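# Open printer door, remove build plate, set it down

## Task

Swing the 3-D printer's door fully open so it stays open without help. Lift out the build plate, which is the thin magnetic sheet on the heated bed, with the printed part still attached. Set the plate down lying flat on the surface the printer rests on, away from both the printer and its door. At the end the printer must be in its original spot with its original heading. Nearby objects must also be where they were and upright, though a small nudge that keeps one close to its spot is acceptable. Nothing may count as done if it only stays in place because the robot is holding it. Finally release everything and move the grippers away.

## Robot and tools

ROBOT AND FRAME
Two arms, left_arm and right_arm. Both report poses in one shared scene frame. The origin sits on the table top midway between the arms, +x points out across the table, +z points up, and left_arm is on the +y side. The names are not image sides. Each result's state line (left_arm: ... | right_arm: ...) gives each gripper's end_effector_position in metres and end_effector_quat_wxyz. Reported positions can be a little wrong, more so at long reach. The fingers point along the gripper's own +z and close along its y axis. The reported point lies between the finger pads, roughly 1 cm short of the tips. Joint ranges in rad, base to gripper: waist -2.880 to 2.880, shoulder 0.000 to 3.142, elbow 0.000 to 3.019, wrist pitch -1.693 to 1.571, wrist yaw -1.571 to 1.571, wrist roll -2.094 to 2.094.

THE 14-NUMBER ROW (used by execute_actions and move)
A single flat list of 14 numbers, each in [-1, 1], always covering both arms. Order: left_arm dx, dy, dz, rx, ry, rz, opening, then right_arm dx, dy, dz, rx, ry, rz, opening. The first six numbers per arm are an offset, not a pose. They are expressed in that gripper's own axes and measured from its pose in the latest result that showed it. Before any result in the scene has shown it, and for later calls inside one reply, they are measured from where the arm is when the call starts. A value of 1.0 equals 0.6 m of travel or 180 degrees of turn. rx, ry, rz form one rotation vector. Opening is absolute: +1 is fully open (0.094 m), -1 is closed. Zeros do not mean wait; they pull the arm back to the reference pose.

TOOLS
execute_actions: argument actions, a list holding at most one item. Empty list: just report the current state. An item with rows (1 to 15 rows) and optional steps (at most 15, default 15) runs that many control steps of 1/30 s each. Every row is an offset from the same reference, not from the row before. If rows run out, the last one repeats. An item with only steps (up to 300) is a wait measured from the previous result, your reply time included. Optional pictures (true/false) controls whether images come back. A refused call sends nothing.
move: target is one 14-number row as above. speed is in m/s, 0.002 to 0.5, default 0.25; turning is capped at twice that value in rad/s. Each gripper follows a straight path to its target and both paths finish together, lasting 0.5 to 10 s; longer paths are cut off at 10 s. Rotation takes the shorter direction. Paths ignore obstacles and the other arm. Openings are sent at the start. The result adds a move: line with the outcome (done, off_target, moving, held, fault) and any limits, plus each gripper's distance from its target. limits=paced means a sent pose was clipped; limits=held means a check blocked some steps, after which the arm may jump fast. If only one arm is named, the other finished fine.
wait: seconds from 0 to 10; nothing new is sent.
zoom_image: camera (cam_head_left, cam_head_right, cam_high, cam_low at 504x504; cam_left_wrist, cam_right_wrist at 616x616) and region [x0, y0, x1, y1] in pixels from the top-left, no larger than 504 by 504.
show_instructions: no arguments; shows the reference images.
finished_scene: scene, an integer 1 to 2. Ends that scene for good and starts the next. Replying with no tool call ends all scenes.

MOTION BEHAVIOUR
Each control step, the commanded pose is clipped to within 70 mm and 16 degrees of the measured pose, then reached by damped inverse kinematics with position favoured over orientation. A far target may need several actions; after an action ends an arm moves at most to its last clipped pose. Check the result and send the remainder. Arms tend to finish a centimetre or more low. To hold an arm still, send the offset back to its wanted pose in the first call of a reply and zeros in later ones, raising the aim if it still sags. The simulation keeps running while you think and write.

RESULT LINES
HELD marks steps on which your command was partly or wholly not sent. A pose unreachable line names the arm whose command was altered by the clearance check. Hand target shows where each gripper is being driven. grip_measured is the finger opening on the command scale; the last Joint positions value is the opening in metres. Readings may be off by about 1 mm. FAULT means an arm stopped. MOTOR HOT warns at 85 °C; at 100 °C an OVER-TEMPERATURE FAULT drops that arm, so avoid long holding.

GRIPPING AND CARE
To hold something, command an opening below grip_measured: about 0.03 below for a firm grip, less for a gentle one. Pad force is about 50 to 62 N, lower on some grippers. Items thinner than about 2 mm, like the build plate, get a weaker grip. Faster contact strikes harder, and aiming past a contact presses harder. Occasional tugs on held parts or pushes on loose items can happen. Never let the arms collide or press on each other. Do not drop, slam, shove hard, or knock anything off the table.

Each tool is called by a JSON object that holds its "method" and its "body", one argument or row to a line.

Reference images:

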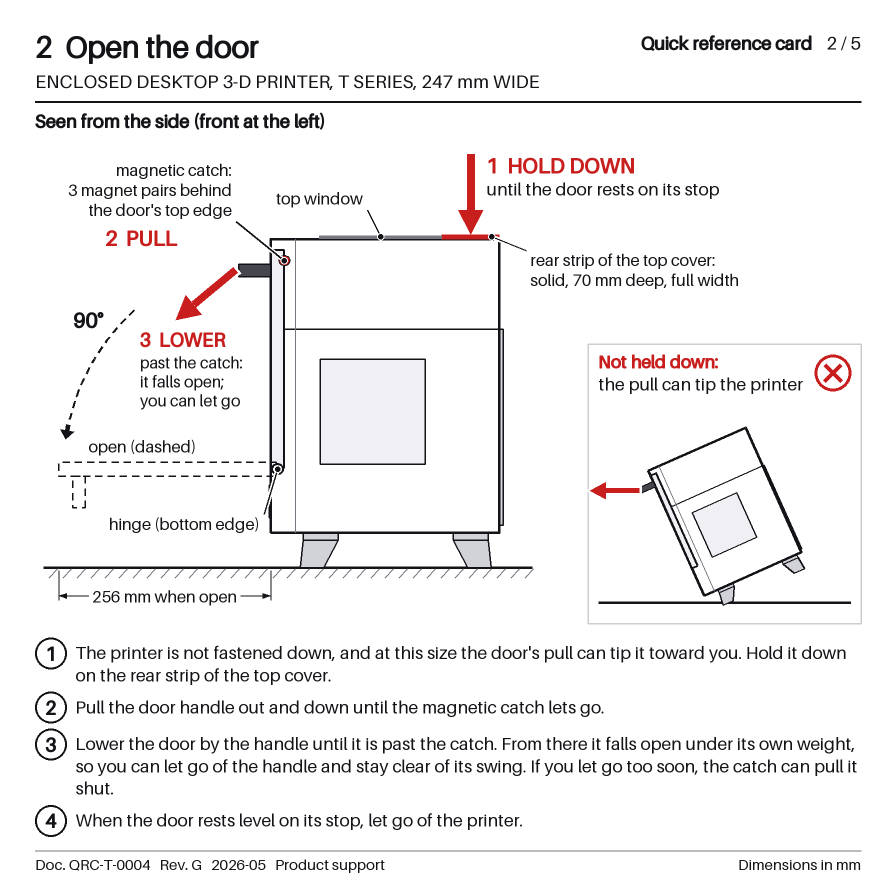

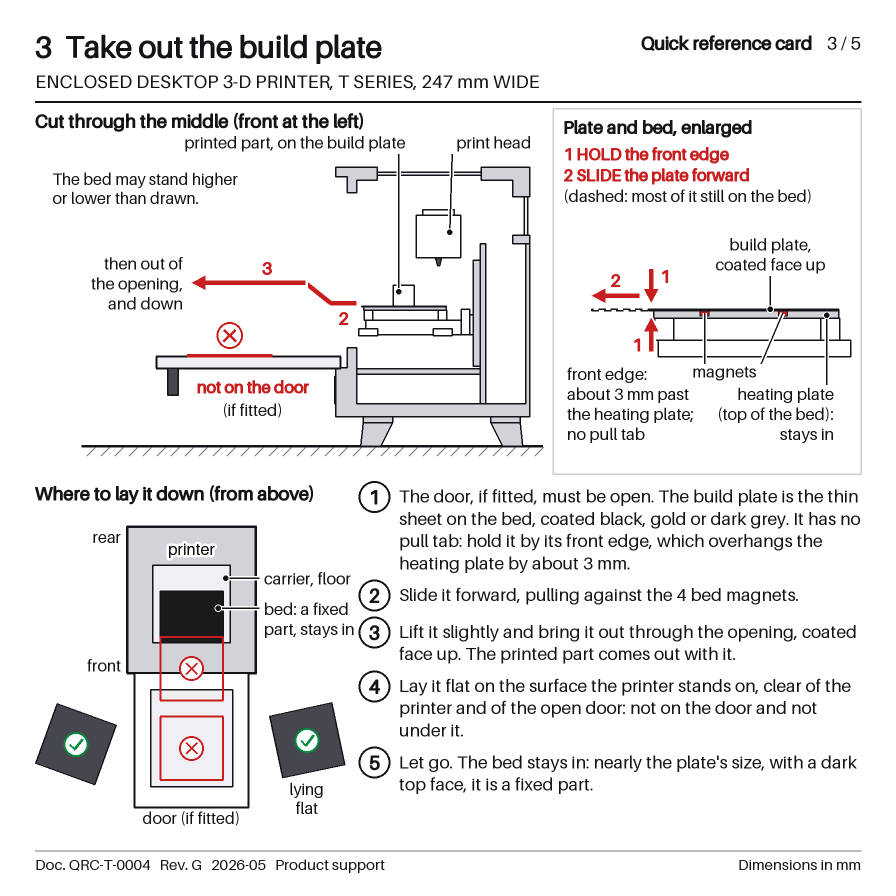

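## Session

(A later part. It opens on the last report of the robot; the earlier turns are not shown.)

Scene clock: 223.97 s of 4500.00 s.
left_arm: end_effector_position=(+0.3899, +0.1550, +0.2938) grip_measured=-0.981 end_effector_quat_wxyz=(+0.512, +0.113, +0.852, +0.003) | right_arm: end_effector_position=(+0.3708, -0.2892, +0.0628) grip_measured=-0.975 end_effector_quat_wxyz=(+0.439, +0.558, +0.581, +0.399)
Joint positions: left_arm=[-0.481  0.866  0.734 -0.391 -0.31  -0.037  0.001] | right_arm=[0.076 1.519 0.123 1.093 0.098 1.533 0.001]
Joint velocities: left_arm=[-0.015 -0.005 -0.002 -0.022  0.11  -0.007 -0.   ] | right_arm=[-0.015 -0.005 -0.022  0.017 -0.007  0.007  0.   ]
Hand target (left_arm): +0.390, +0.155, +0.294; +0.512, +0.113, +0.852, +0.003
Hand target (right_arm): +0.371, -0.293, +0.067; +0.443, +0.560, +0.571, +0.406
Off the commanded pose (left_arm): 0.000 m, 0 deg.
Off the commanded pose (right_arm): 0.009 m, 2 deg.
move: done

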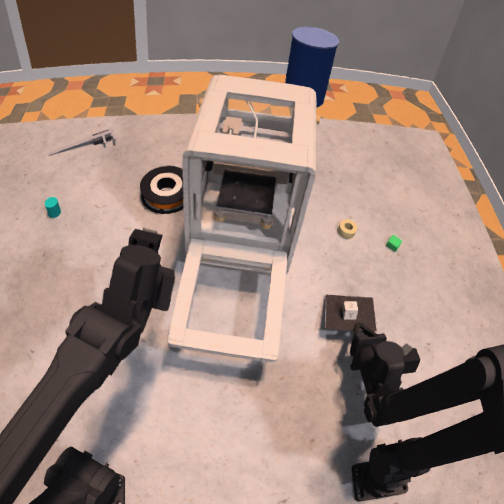

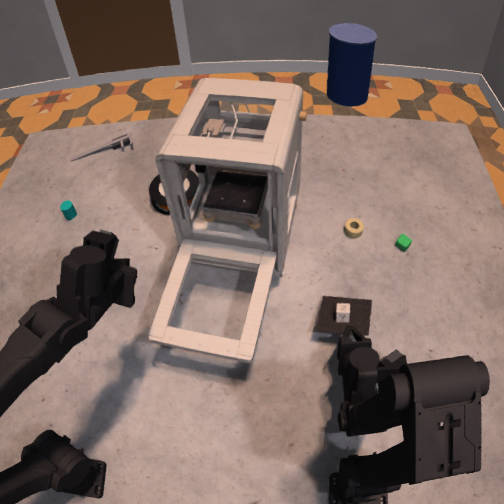

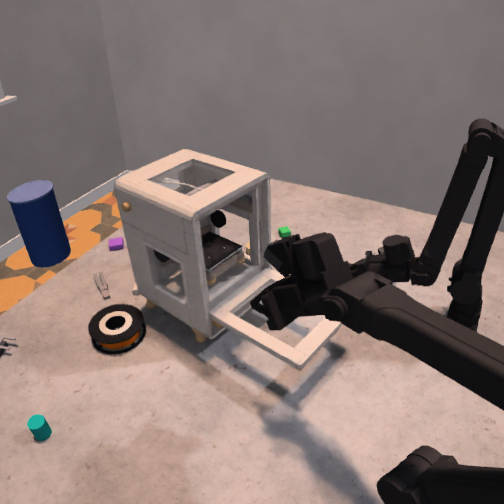

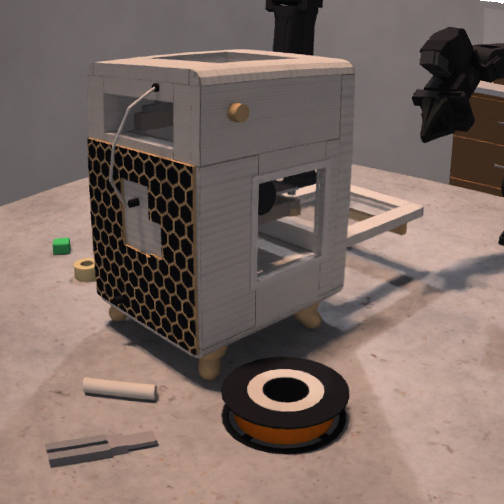

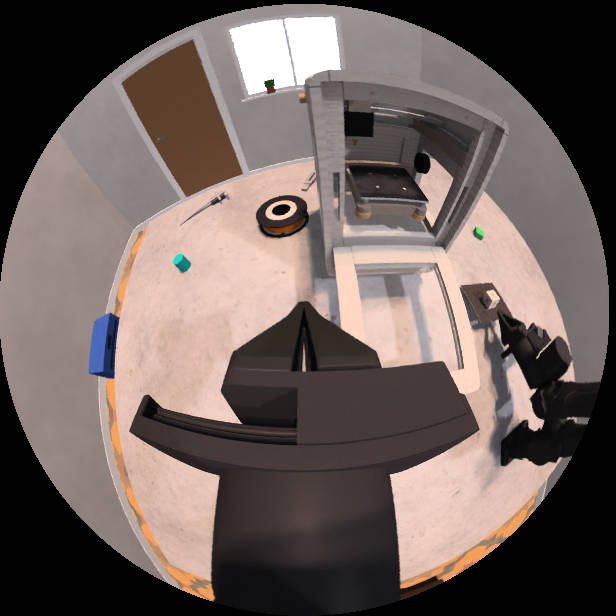

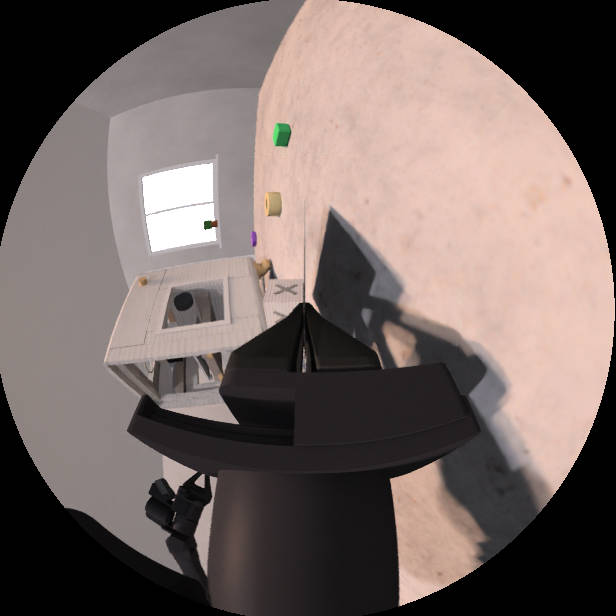

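{"method": "move", "body": {
  "target": [0,0,0,0,0,0,-1, 0,-0.035,0.012,0,0,0,-1],
  "speed": 0.03
}}

{"method": "move", "body": {
  "target": [0,0,0,0,0,0,-1, 0,-0.035,0.012,0.03,0,0,-0.8],
  "speed": 0.03
}}

{"method": "move", "body": {
  "target": [0,0,0,0,0,0,-1, 0,-0.025,-0.07,0,0,0,-0.8],
  "speed": 0.03
}}

{"method": "move", "body": {
  "target": [0,0,0,0,0,0,-1, 0,0.15,-0.08,0,0,0,-0.8],
  "speed": 0.15
}}

Scene clock: 225.70 s of 4500.00 s.
left_arm: end_effector_position=(+0.3899, +0.1550, +0.2938) grip_measured=-0.981 end_effector_quat_wxyz=(+0.512, +0.113, +0.852, +0.003) | right_arm: end_effector_position=(+0.3708, -0.2888, +0.0444) grip_measured=-0.975 end_effector_quat_wxyz=(+0.441, +0.555, +0.578, +0.404)
Joint positions: left_arm=[-0.481  0.866  0.734 -0.391 -0.31  -0.037  0.001] | right_arm=[0.076 1.705 0.123 1.292 0.095 1.534 0.001]
Joint velocities: left_arm=[ 0.015  0.015 -0.017 -0.012  0.037 -0.081 -0.001] | right_arm=[-0.005 -0.005 -0.027  0.012 -0.037  0.022  0.   ]
Hand target (left_arm): +0.390, +0.155, +0.294; +0.512, +0.113, +0.852, +0.003
Hand target (right_arm): +0.371, -0.291, +0.039; +0.439, +0.558, +0.581, +0.399
Off the commanded pose (left_arm): 0.000 m, 0 deg.
Off the commanded pose (right_arm): 0.004 m, 1 deg.
move: done

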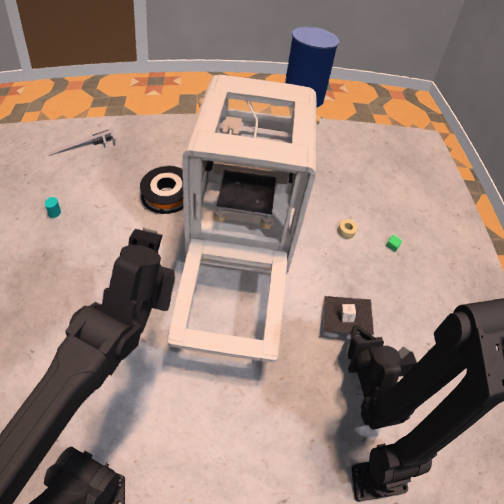

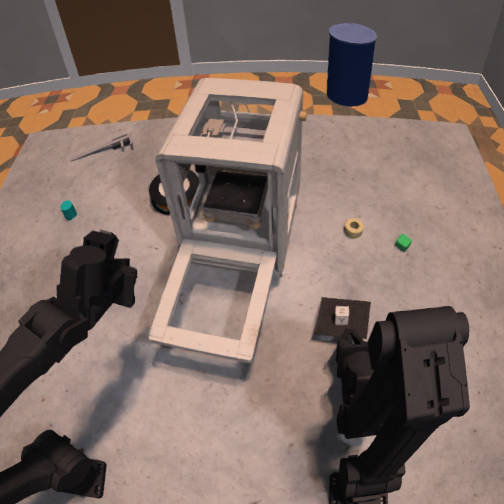

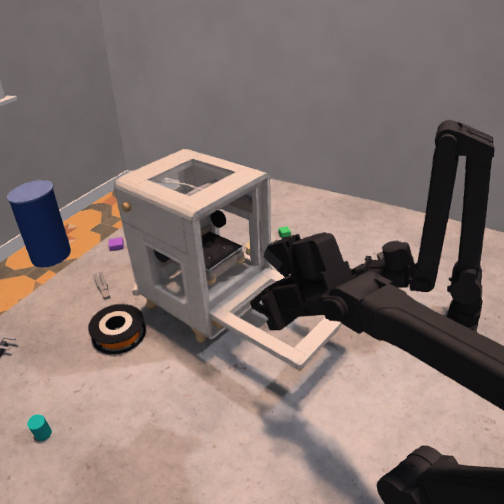

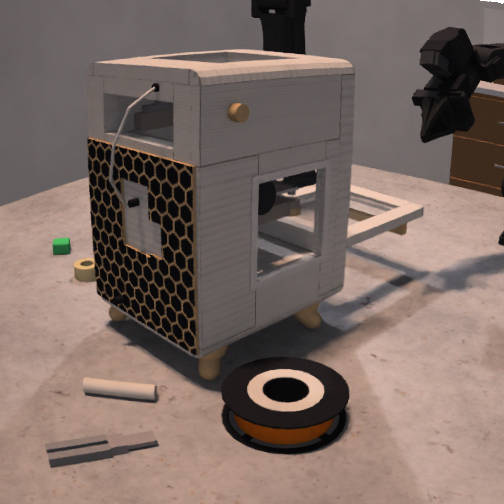

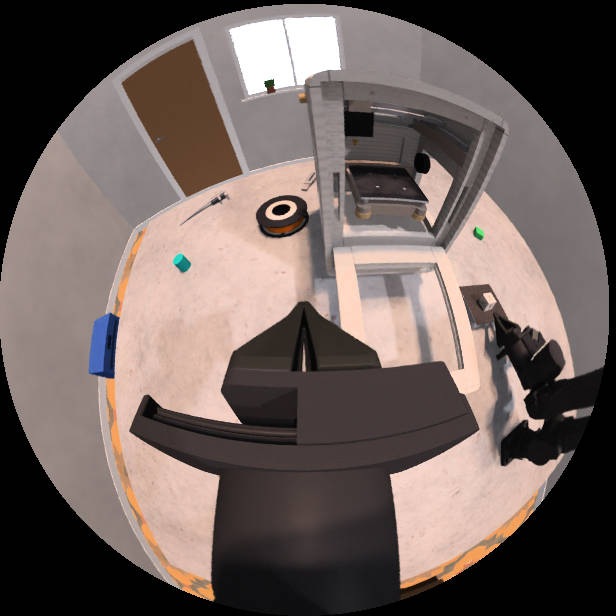

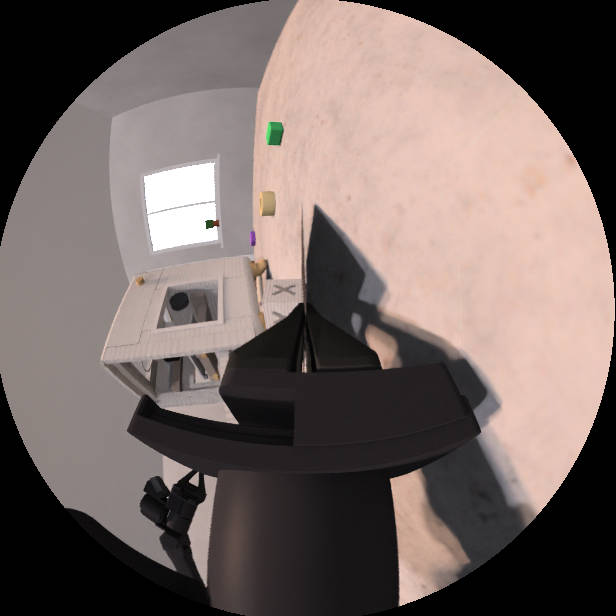

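Scene clock: 227.50 s of 4500.00 s.
left_arm: end_effector_position=(+0.3899, +0.1550, +0.2938) grip_measured=-0.981 end_effector_quat_wxyz=(+0.512, +0.113, +0.852, +0.003) | right_arm: end_effector_position=(+0.3665, -0.2891, +0.0249) grip_measured=-0.803 end_effector_quat_wxyz=(+0.417, +0.572, +0.596, +0.379)
Joint positions: left_arm=[-0.481  0.866  0.734 -0.391 -0.31  -0.037  0.001] | right_arm=[0.076 1.704 0.13  1.199 0.095 1.54  0.009]
Joint velocities: left_arm=[-0.015 -0.015 -0.017 -0.007  0.051 -0.051 -0.001] | right_arm=[-0.015 -0.015  0.017  0.012  0.051 -0.066 -0.001]
Hand target (left_arm): +0.390, +0.155, +0.294; +0.512, +0.113, +0.852, +0.003
Hand target (right_arm): +0.371, -0.290, +0.022; +0.415, +0.575, +0.597, +0.375
Off the commanded pose (left_arm): 0.000 m, 0 deg.
Off the commanded pose (right_arm): 0.006 m, 1 deg.
move: done

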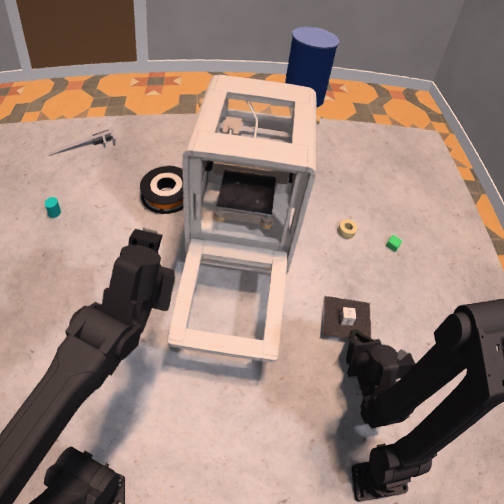

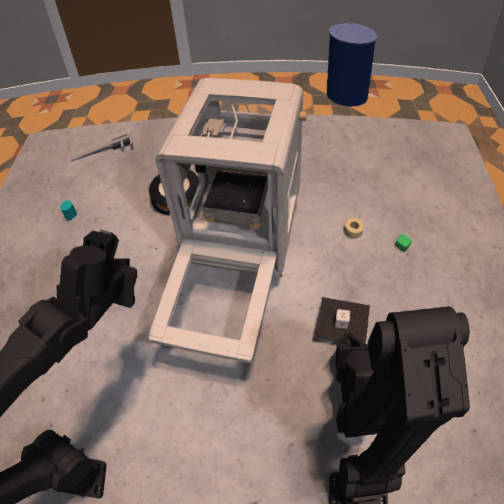

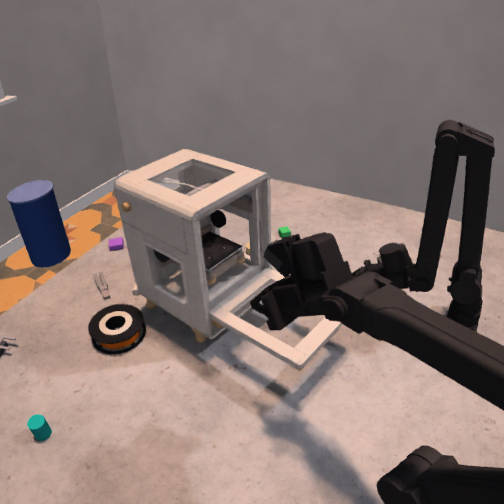

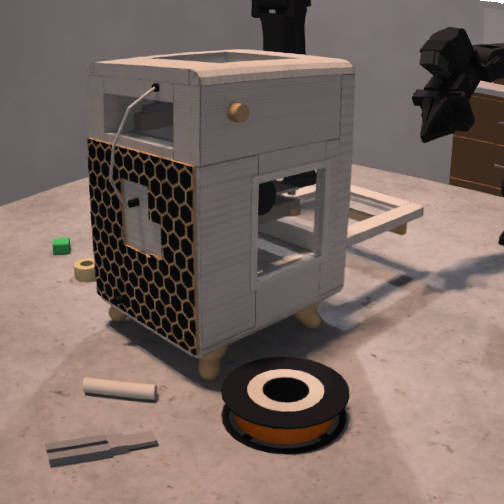

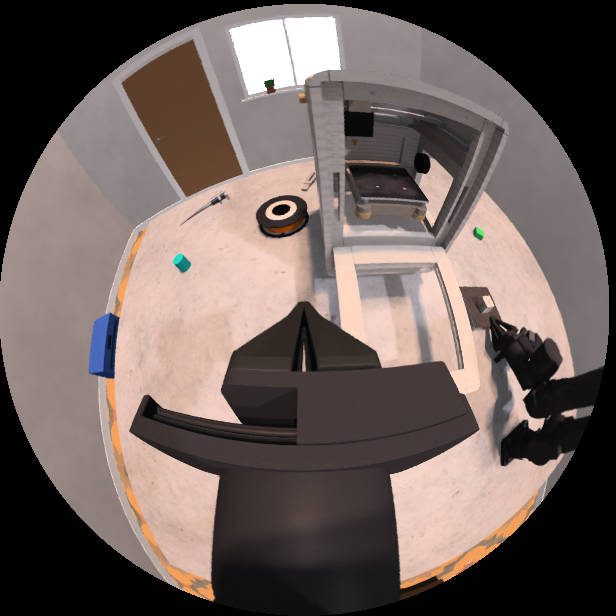

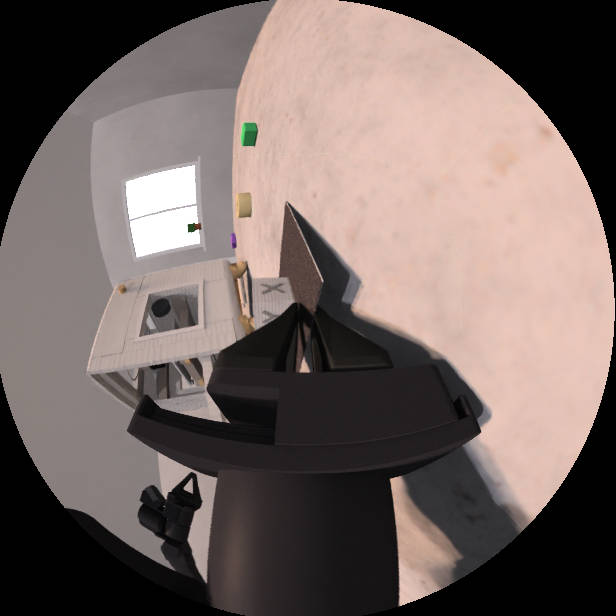

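Scene clock: 229.20 s of 4500.00 s.
left_arm: end_effector_position=(+0.3899, +0.1550, +0.2938) grip_measured=-0.981 end_effector_quat_wxyz=(+0.512, +0.113, +0.852, +0.003) | right_arm: end_effector_position=(+0.3362, -0.2923, +0.0236) grip_measured=-0.803 end_effector_quat_wxyz=(+0.416, +0.575, +0.598, +0.373)
Joint positions: left_arm=[-0.481  0.866  0.734 -0.391 -0.31  -0.037  0.001] | right_arm=[0.077 1.703 0.053 1.263 0.103 1.54  0.009]
Joint velocities: left_arm=[-0.005  0.005  0.002 -0.022  0.037  0.037 -0.001] | right_arm=[ 0.005 -0.015 -0.012  0.012  0.095  0.022 -0.001]
Hand target (left_arm): +0.390, +0.155, +0.294; +0.512, +0.113, +0.852, +0.003
Hand target (right_arm): +0.337, -0.292, +0.024; +0.416, +0.575, +0.597, +0.374
Off the commanded pose (left_arm): 0.000 m, 0 deg.
Off the commanded pose (right_arm): 0.015 m, 1 deg.
move: held (right_arm); limits=held; held on 17 of 51 steps (right_arm), including the last (right_arm)
pose unreachable (right arm): on one or more control steps of this call this arm could not follow its commanded pose, so it was not sent that pose on those steps. On the call's last step it was still not sent that pose. It may still have moved: this result reports where it is.
cause: the commanded pose would bring two parts of the arm too close to each other (its shoulder (the part past joint 1) and its forearm (the part past joint 3), with joints 2 (shoulder) and 3 (elbow) between them).

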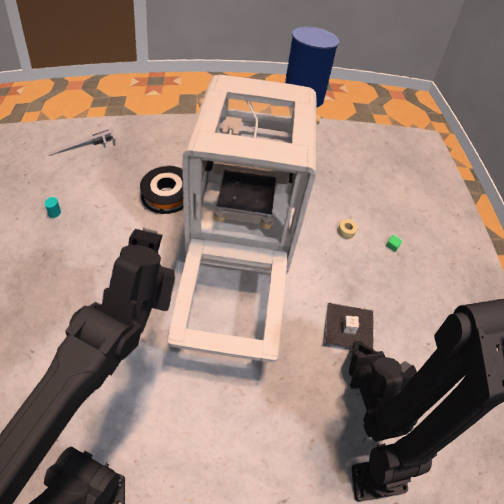

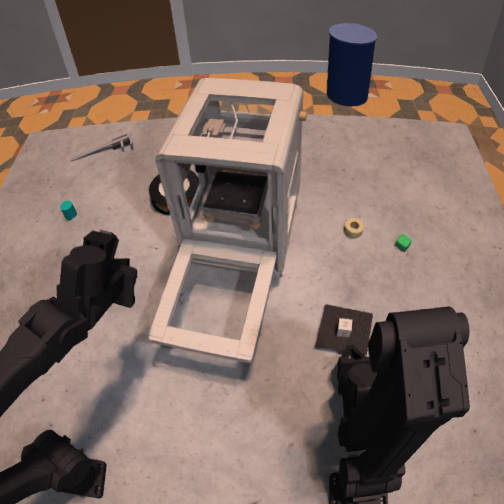

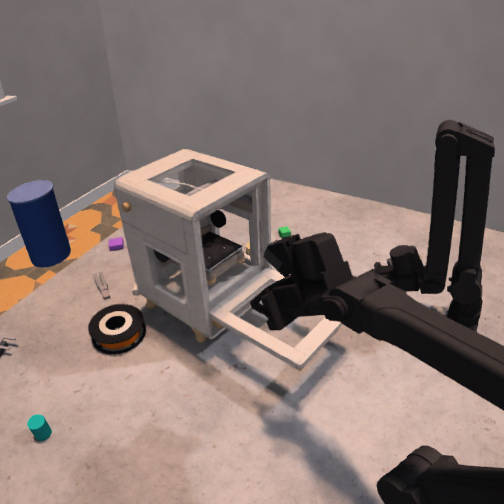

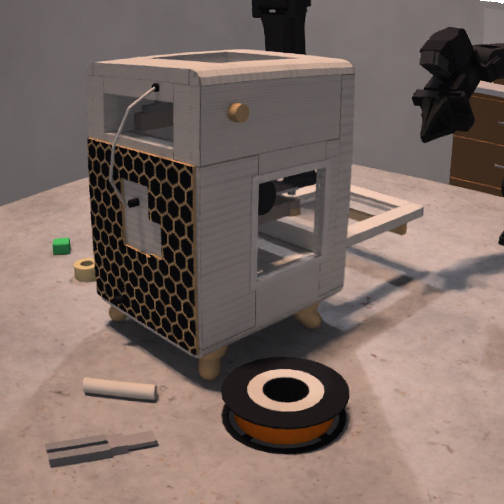

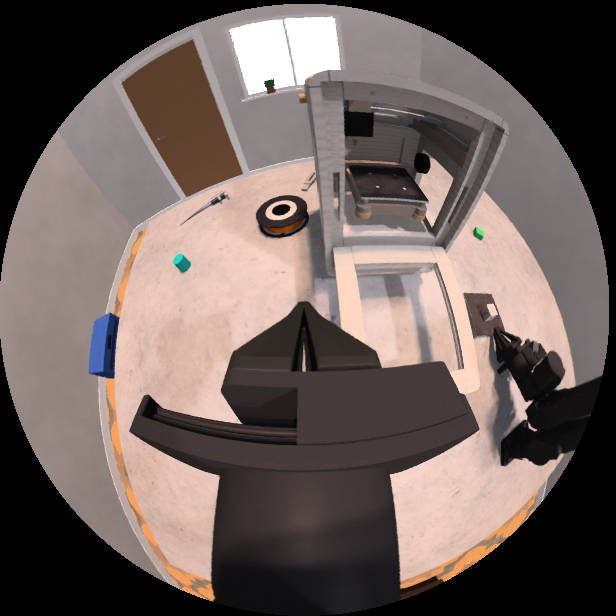

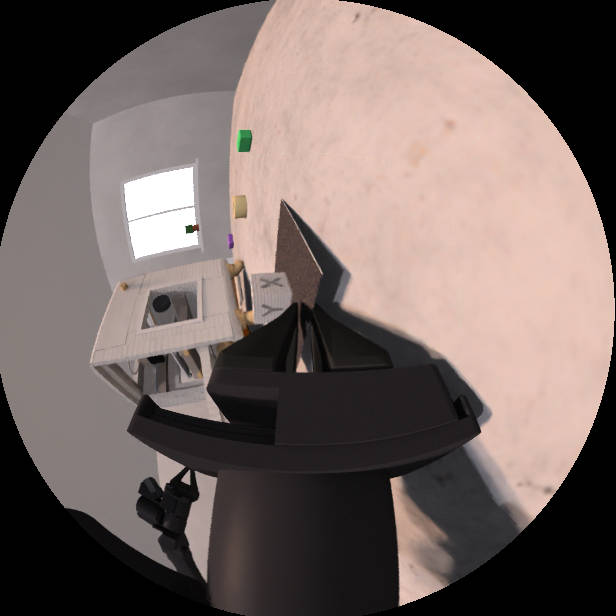

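Scene clock: 230.60 s of 4500.00 s.
left_arm: end_effector_position=(+0.3899, +0.1550, +0.2938) grip_measured=-0.981 end_effector_quat_wxyz=(+0.512, +0.113, +0.852, +0.003) | right_arm: end_effector_position=(+0.3070, -0.2905, +0.1054) grip_measured=-0.803 end_effector_quat_wxyz=(+0.408, +0.580, +0.607, +0.357)
Joint positions: left_arm=[-0.481  0.866  0.734 -0.391 -0.31  -0.037  0.001] | right_arm=[0.111 0.661 0.081 0.152 0.14  1.546 0.009]
Joint velocities: left_arm=[ 0.005 -0.005 -0.012  0.002 -0.051  0.037 -0.   ] | right_arm=[-0.015  0.015 -0.012  0.012 -0.051 -0.037 -0.001]
Hand target (left_arm): +0.390, +0.155, +0.294; +0.512, +0.113, +0.852, +0.003
Hand target (right_arm): +0.322, -0.286, +0.132; +0.415, +0.575, +0.597, +0.374
Off the commanded pose (left_arm): 0.000 m, 0 deg.
Off the commanded pose (right_arm): 0.027 m, 2 deg.
move: off_target (right_arm)

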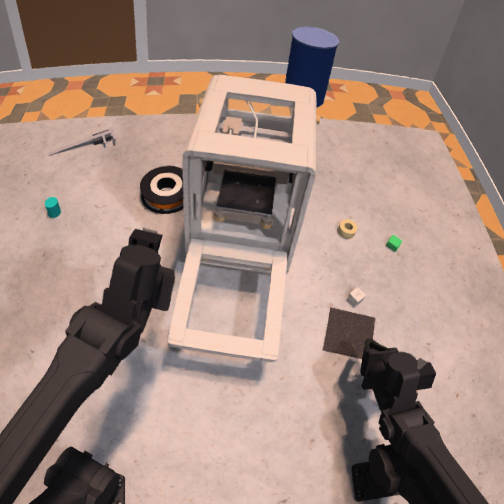

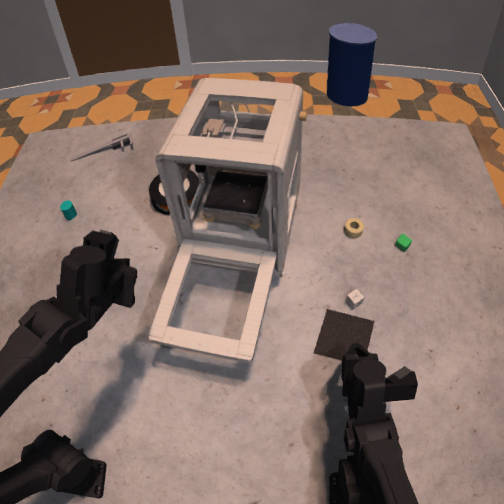

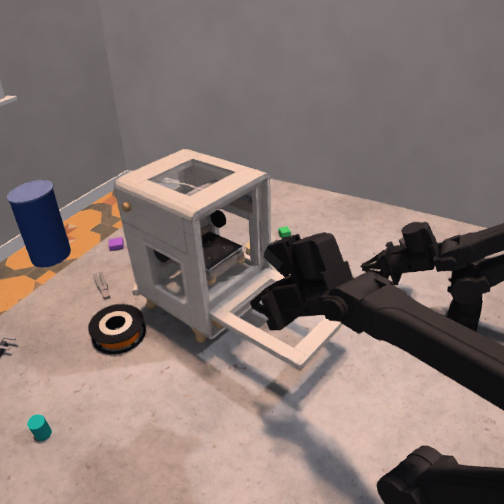

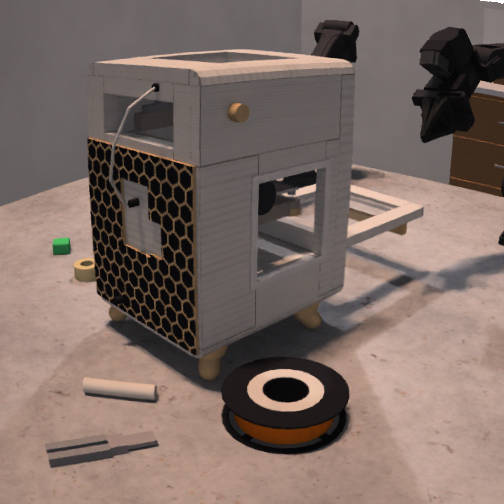

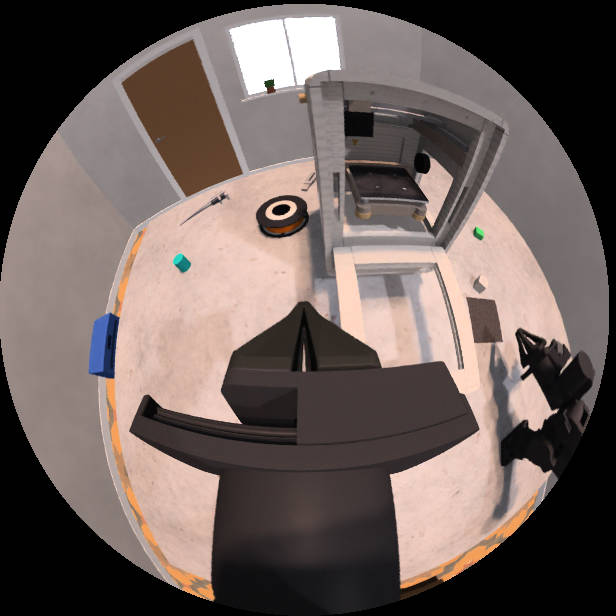

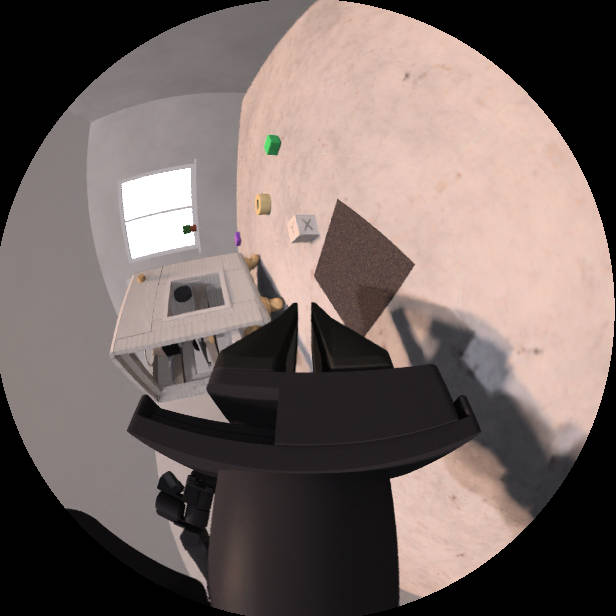

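{"method": "move", "body": {
  "target": [0,0,0,0,0,0,-1, 0.035,0.16,0.25,0.36,0,0,0.3],
  "speed": 0.2
}}

Scene clock: 234.37 s of 4500.00 s.
left_arm: end_effector_position=(+0.3899, +0.1550, +0.2938) grip_measured=-0.981 end_effector_quat_wxyz=(+0.512, +0.113, +0.852, +0.003) | right_arm: end_effector_position=(+0.4685, -0.2642, +0.1057) grip_measured=+0.297 end_effector_quat_wxyz=(+0.028, +0.696, +0.716, -0.039)
Joint positions: left_arm=[-0.481  0.866  0.734 -0.391 -0.31  -0.037  0.001] | right_arm=[ 0.111  1.664  1.259 -1.191  0.092  1.654  0.061]
Joint velocities: left_arm=[-0.015  0.005 -0.017 -0.017  0.007 -0.081 -0.001] | right_arm=[-0.005 -0.005 -0.012  0.012 -0.007  0.037 -0.   ]
Hand target (left_arm): +0.390, +0.155, +0.294; +0.512, +0.113, +0.852, +0.003
Hand target (right_arm): +0.486, -0.267, +0.119; +0.037, +0.704, +0.709, -0.026
Off the commanded pose (left_arm): 0.000 m, 0 deg.
Off the commanded pose (right_arm): 0.028 m, 3 deg.
move: off_target (right_arm)

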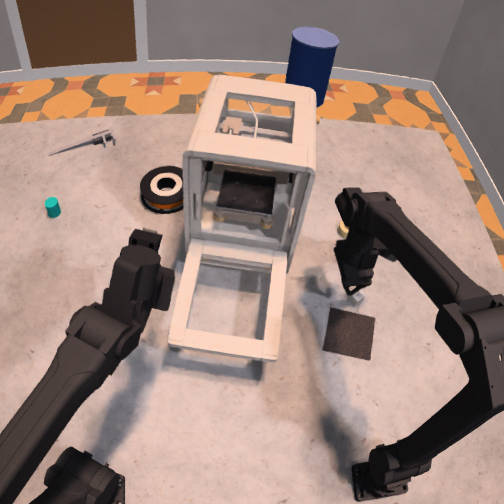

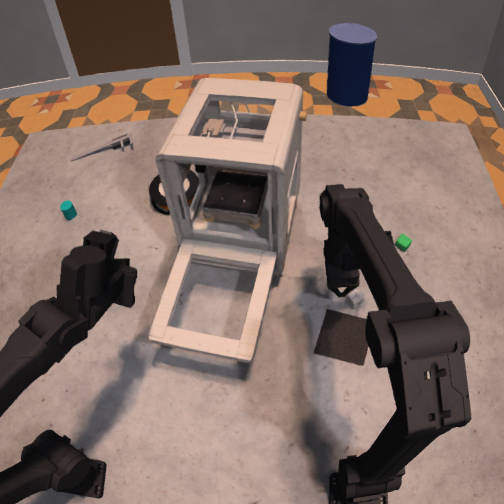

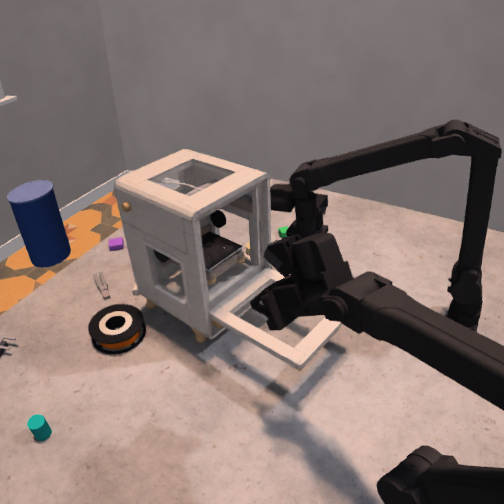

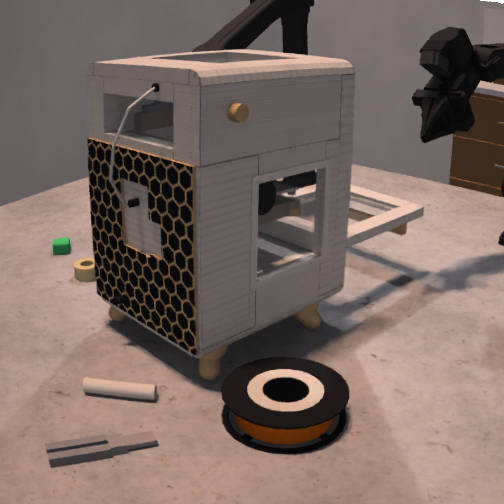

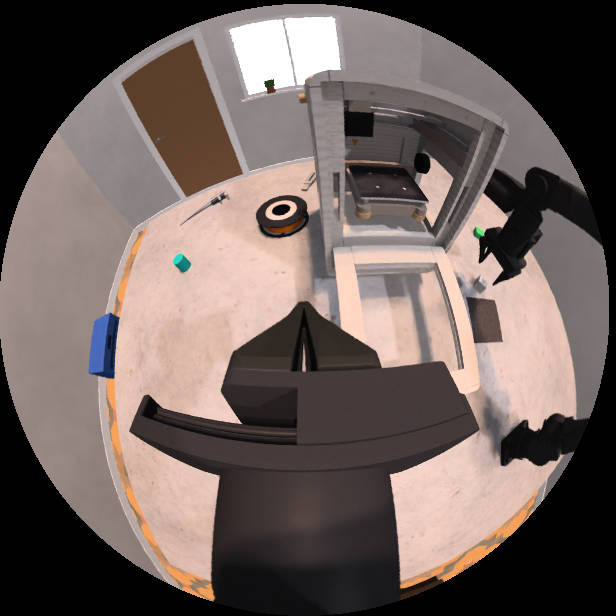

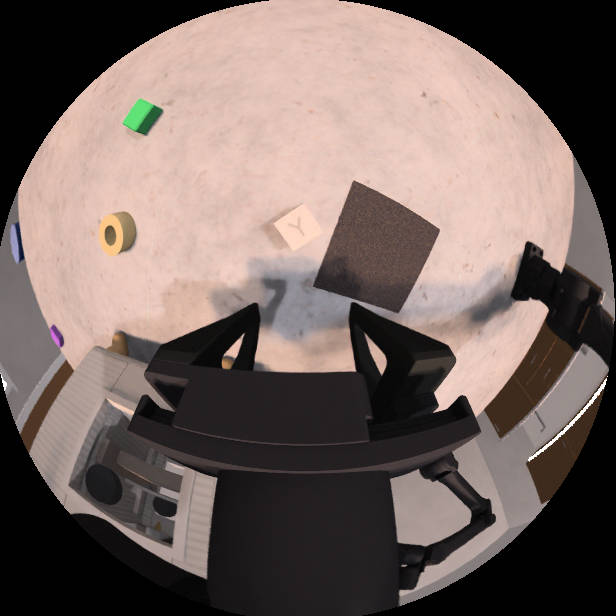

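{"method": "move", "body": {
  "target": [0,0,0,0,0,0,-1, -0.03,0.02,0.1,0,0,0,0.3],
  "speed": 0.1
}}

Scene clock: 235.73 s of 4500.00 s.
left_arm: end_effector_position=(+0.3899, +0.1550, +0.2938) grip_measured=-0.981 end_effector_quat_wxyz=(+0.512, +0.113, +0.852, +0.003) | right_arm: end_effector_position=(+0.4812, -0.2830, +0.0534) grip_measured=+0.297 end_effector_quat_wxyz=(+0.030, +0.698, +0.715, -0.035)
Joint positions: left_arm=[-0.481  0.866  0.734 -0.391 -0.31  -0.037  0.001] | right_arm=[ 0.069  1.746  1.216 -1.054  0.092  1.616  0.061]
Joint velocities: left_arm=[-0.015 -0.024 -0.022  0.007  0.007  0.022  0.   ] | right_arm=[-0.015 -0.005 -0.012 -0.022 -0.007  0.066 -0.   ]
Hand target (left_arm): +0.390, +0.155, +0.294; +0.512, +0.113, +0.852, +0.003
Hand target (right_arm): +0.479, -0.287, +0.047; +0.028, +0.696, +0.716, -0.040
Off the commanded pose (left_arm): 0.000 m, 0 deg.
Off the commanded pose (right_arm): 0.008 m, 1 deg.
move: done

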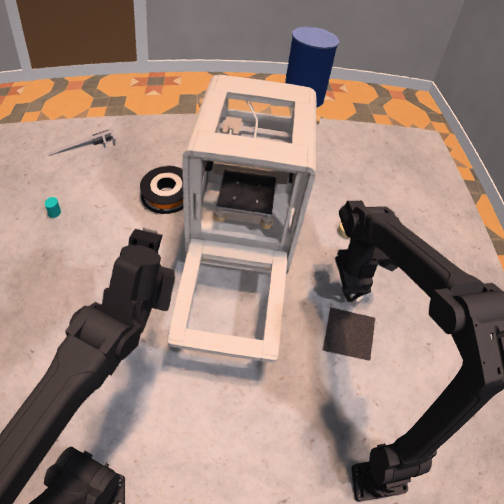

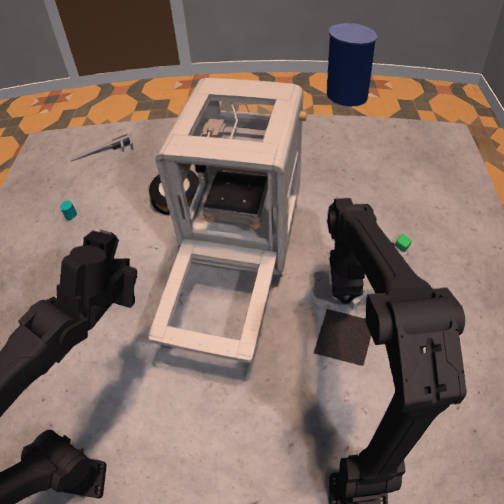

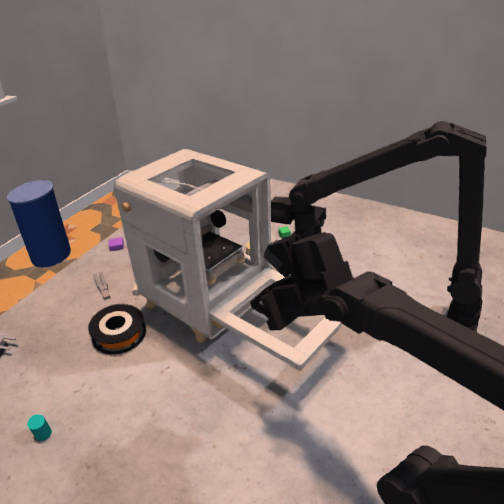

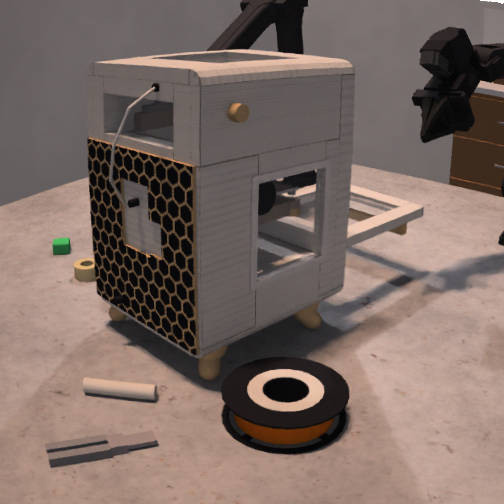

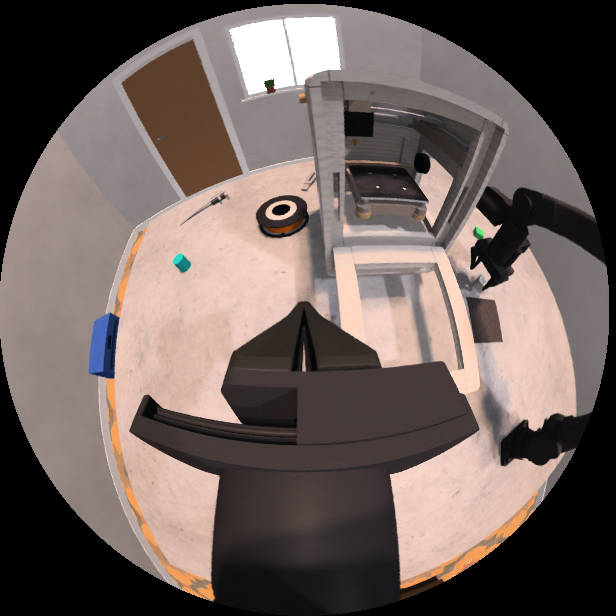

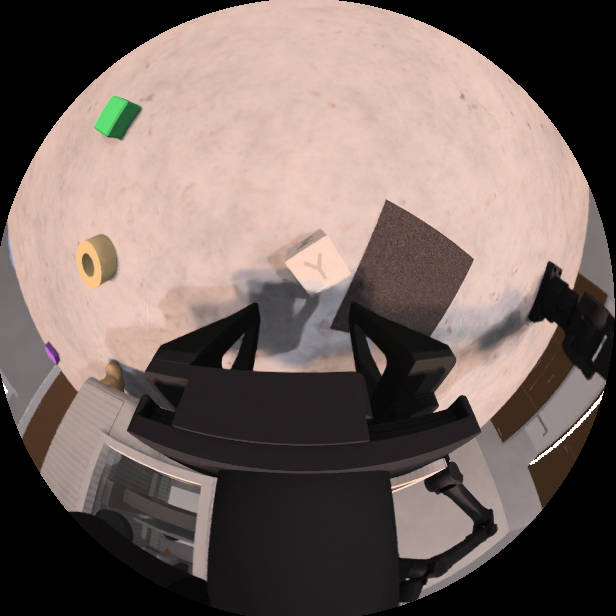

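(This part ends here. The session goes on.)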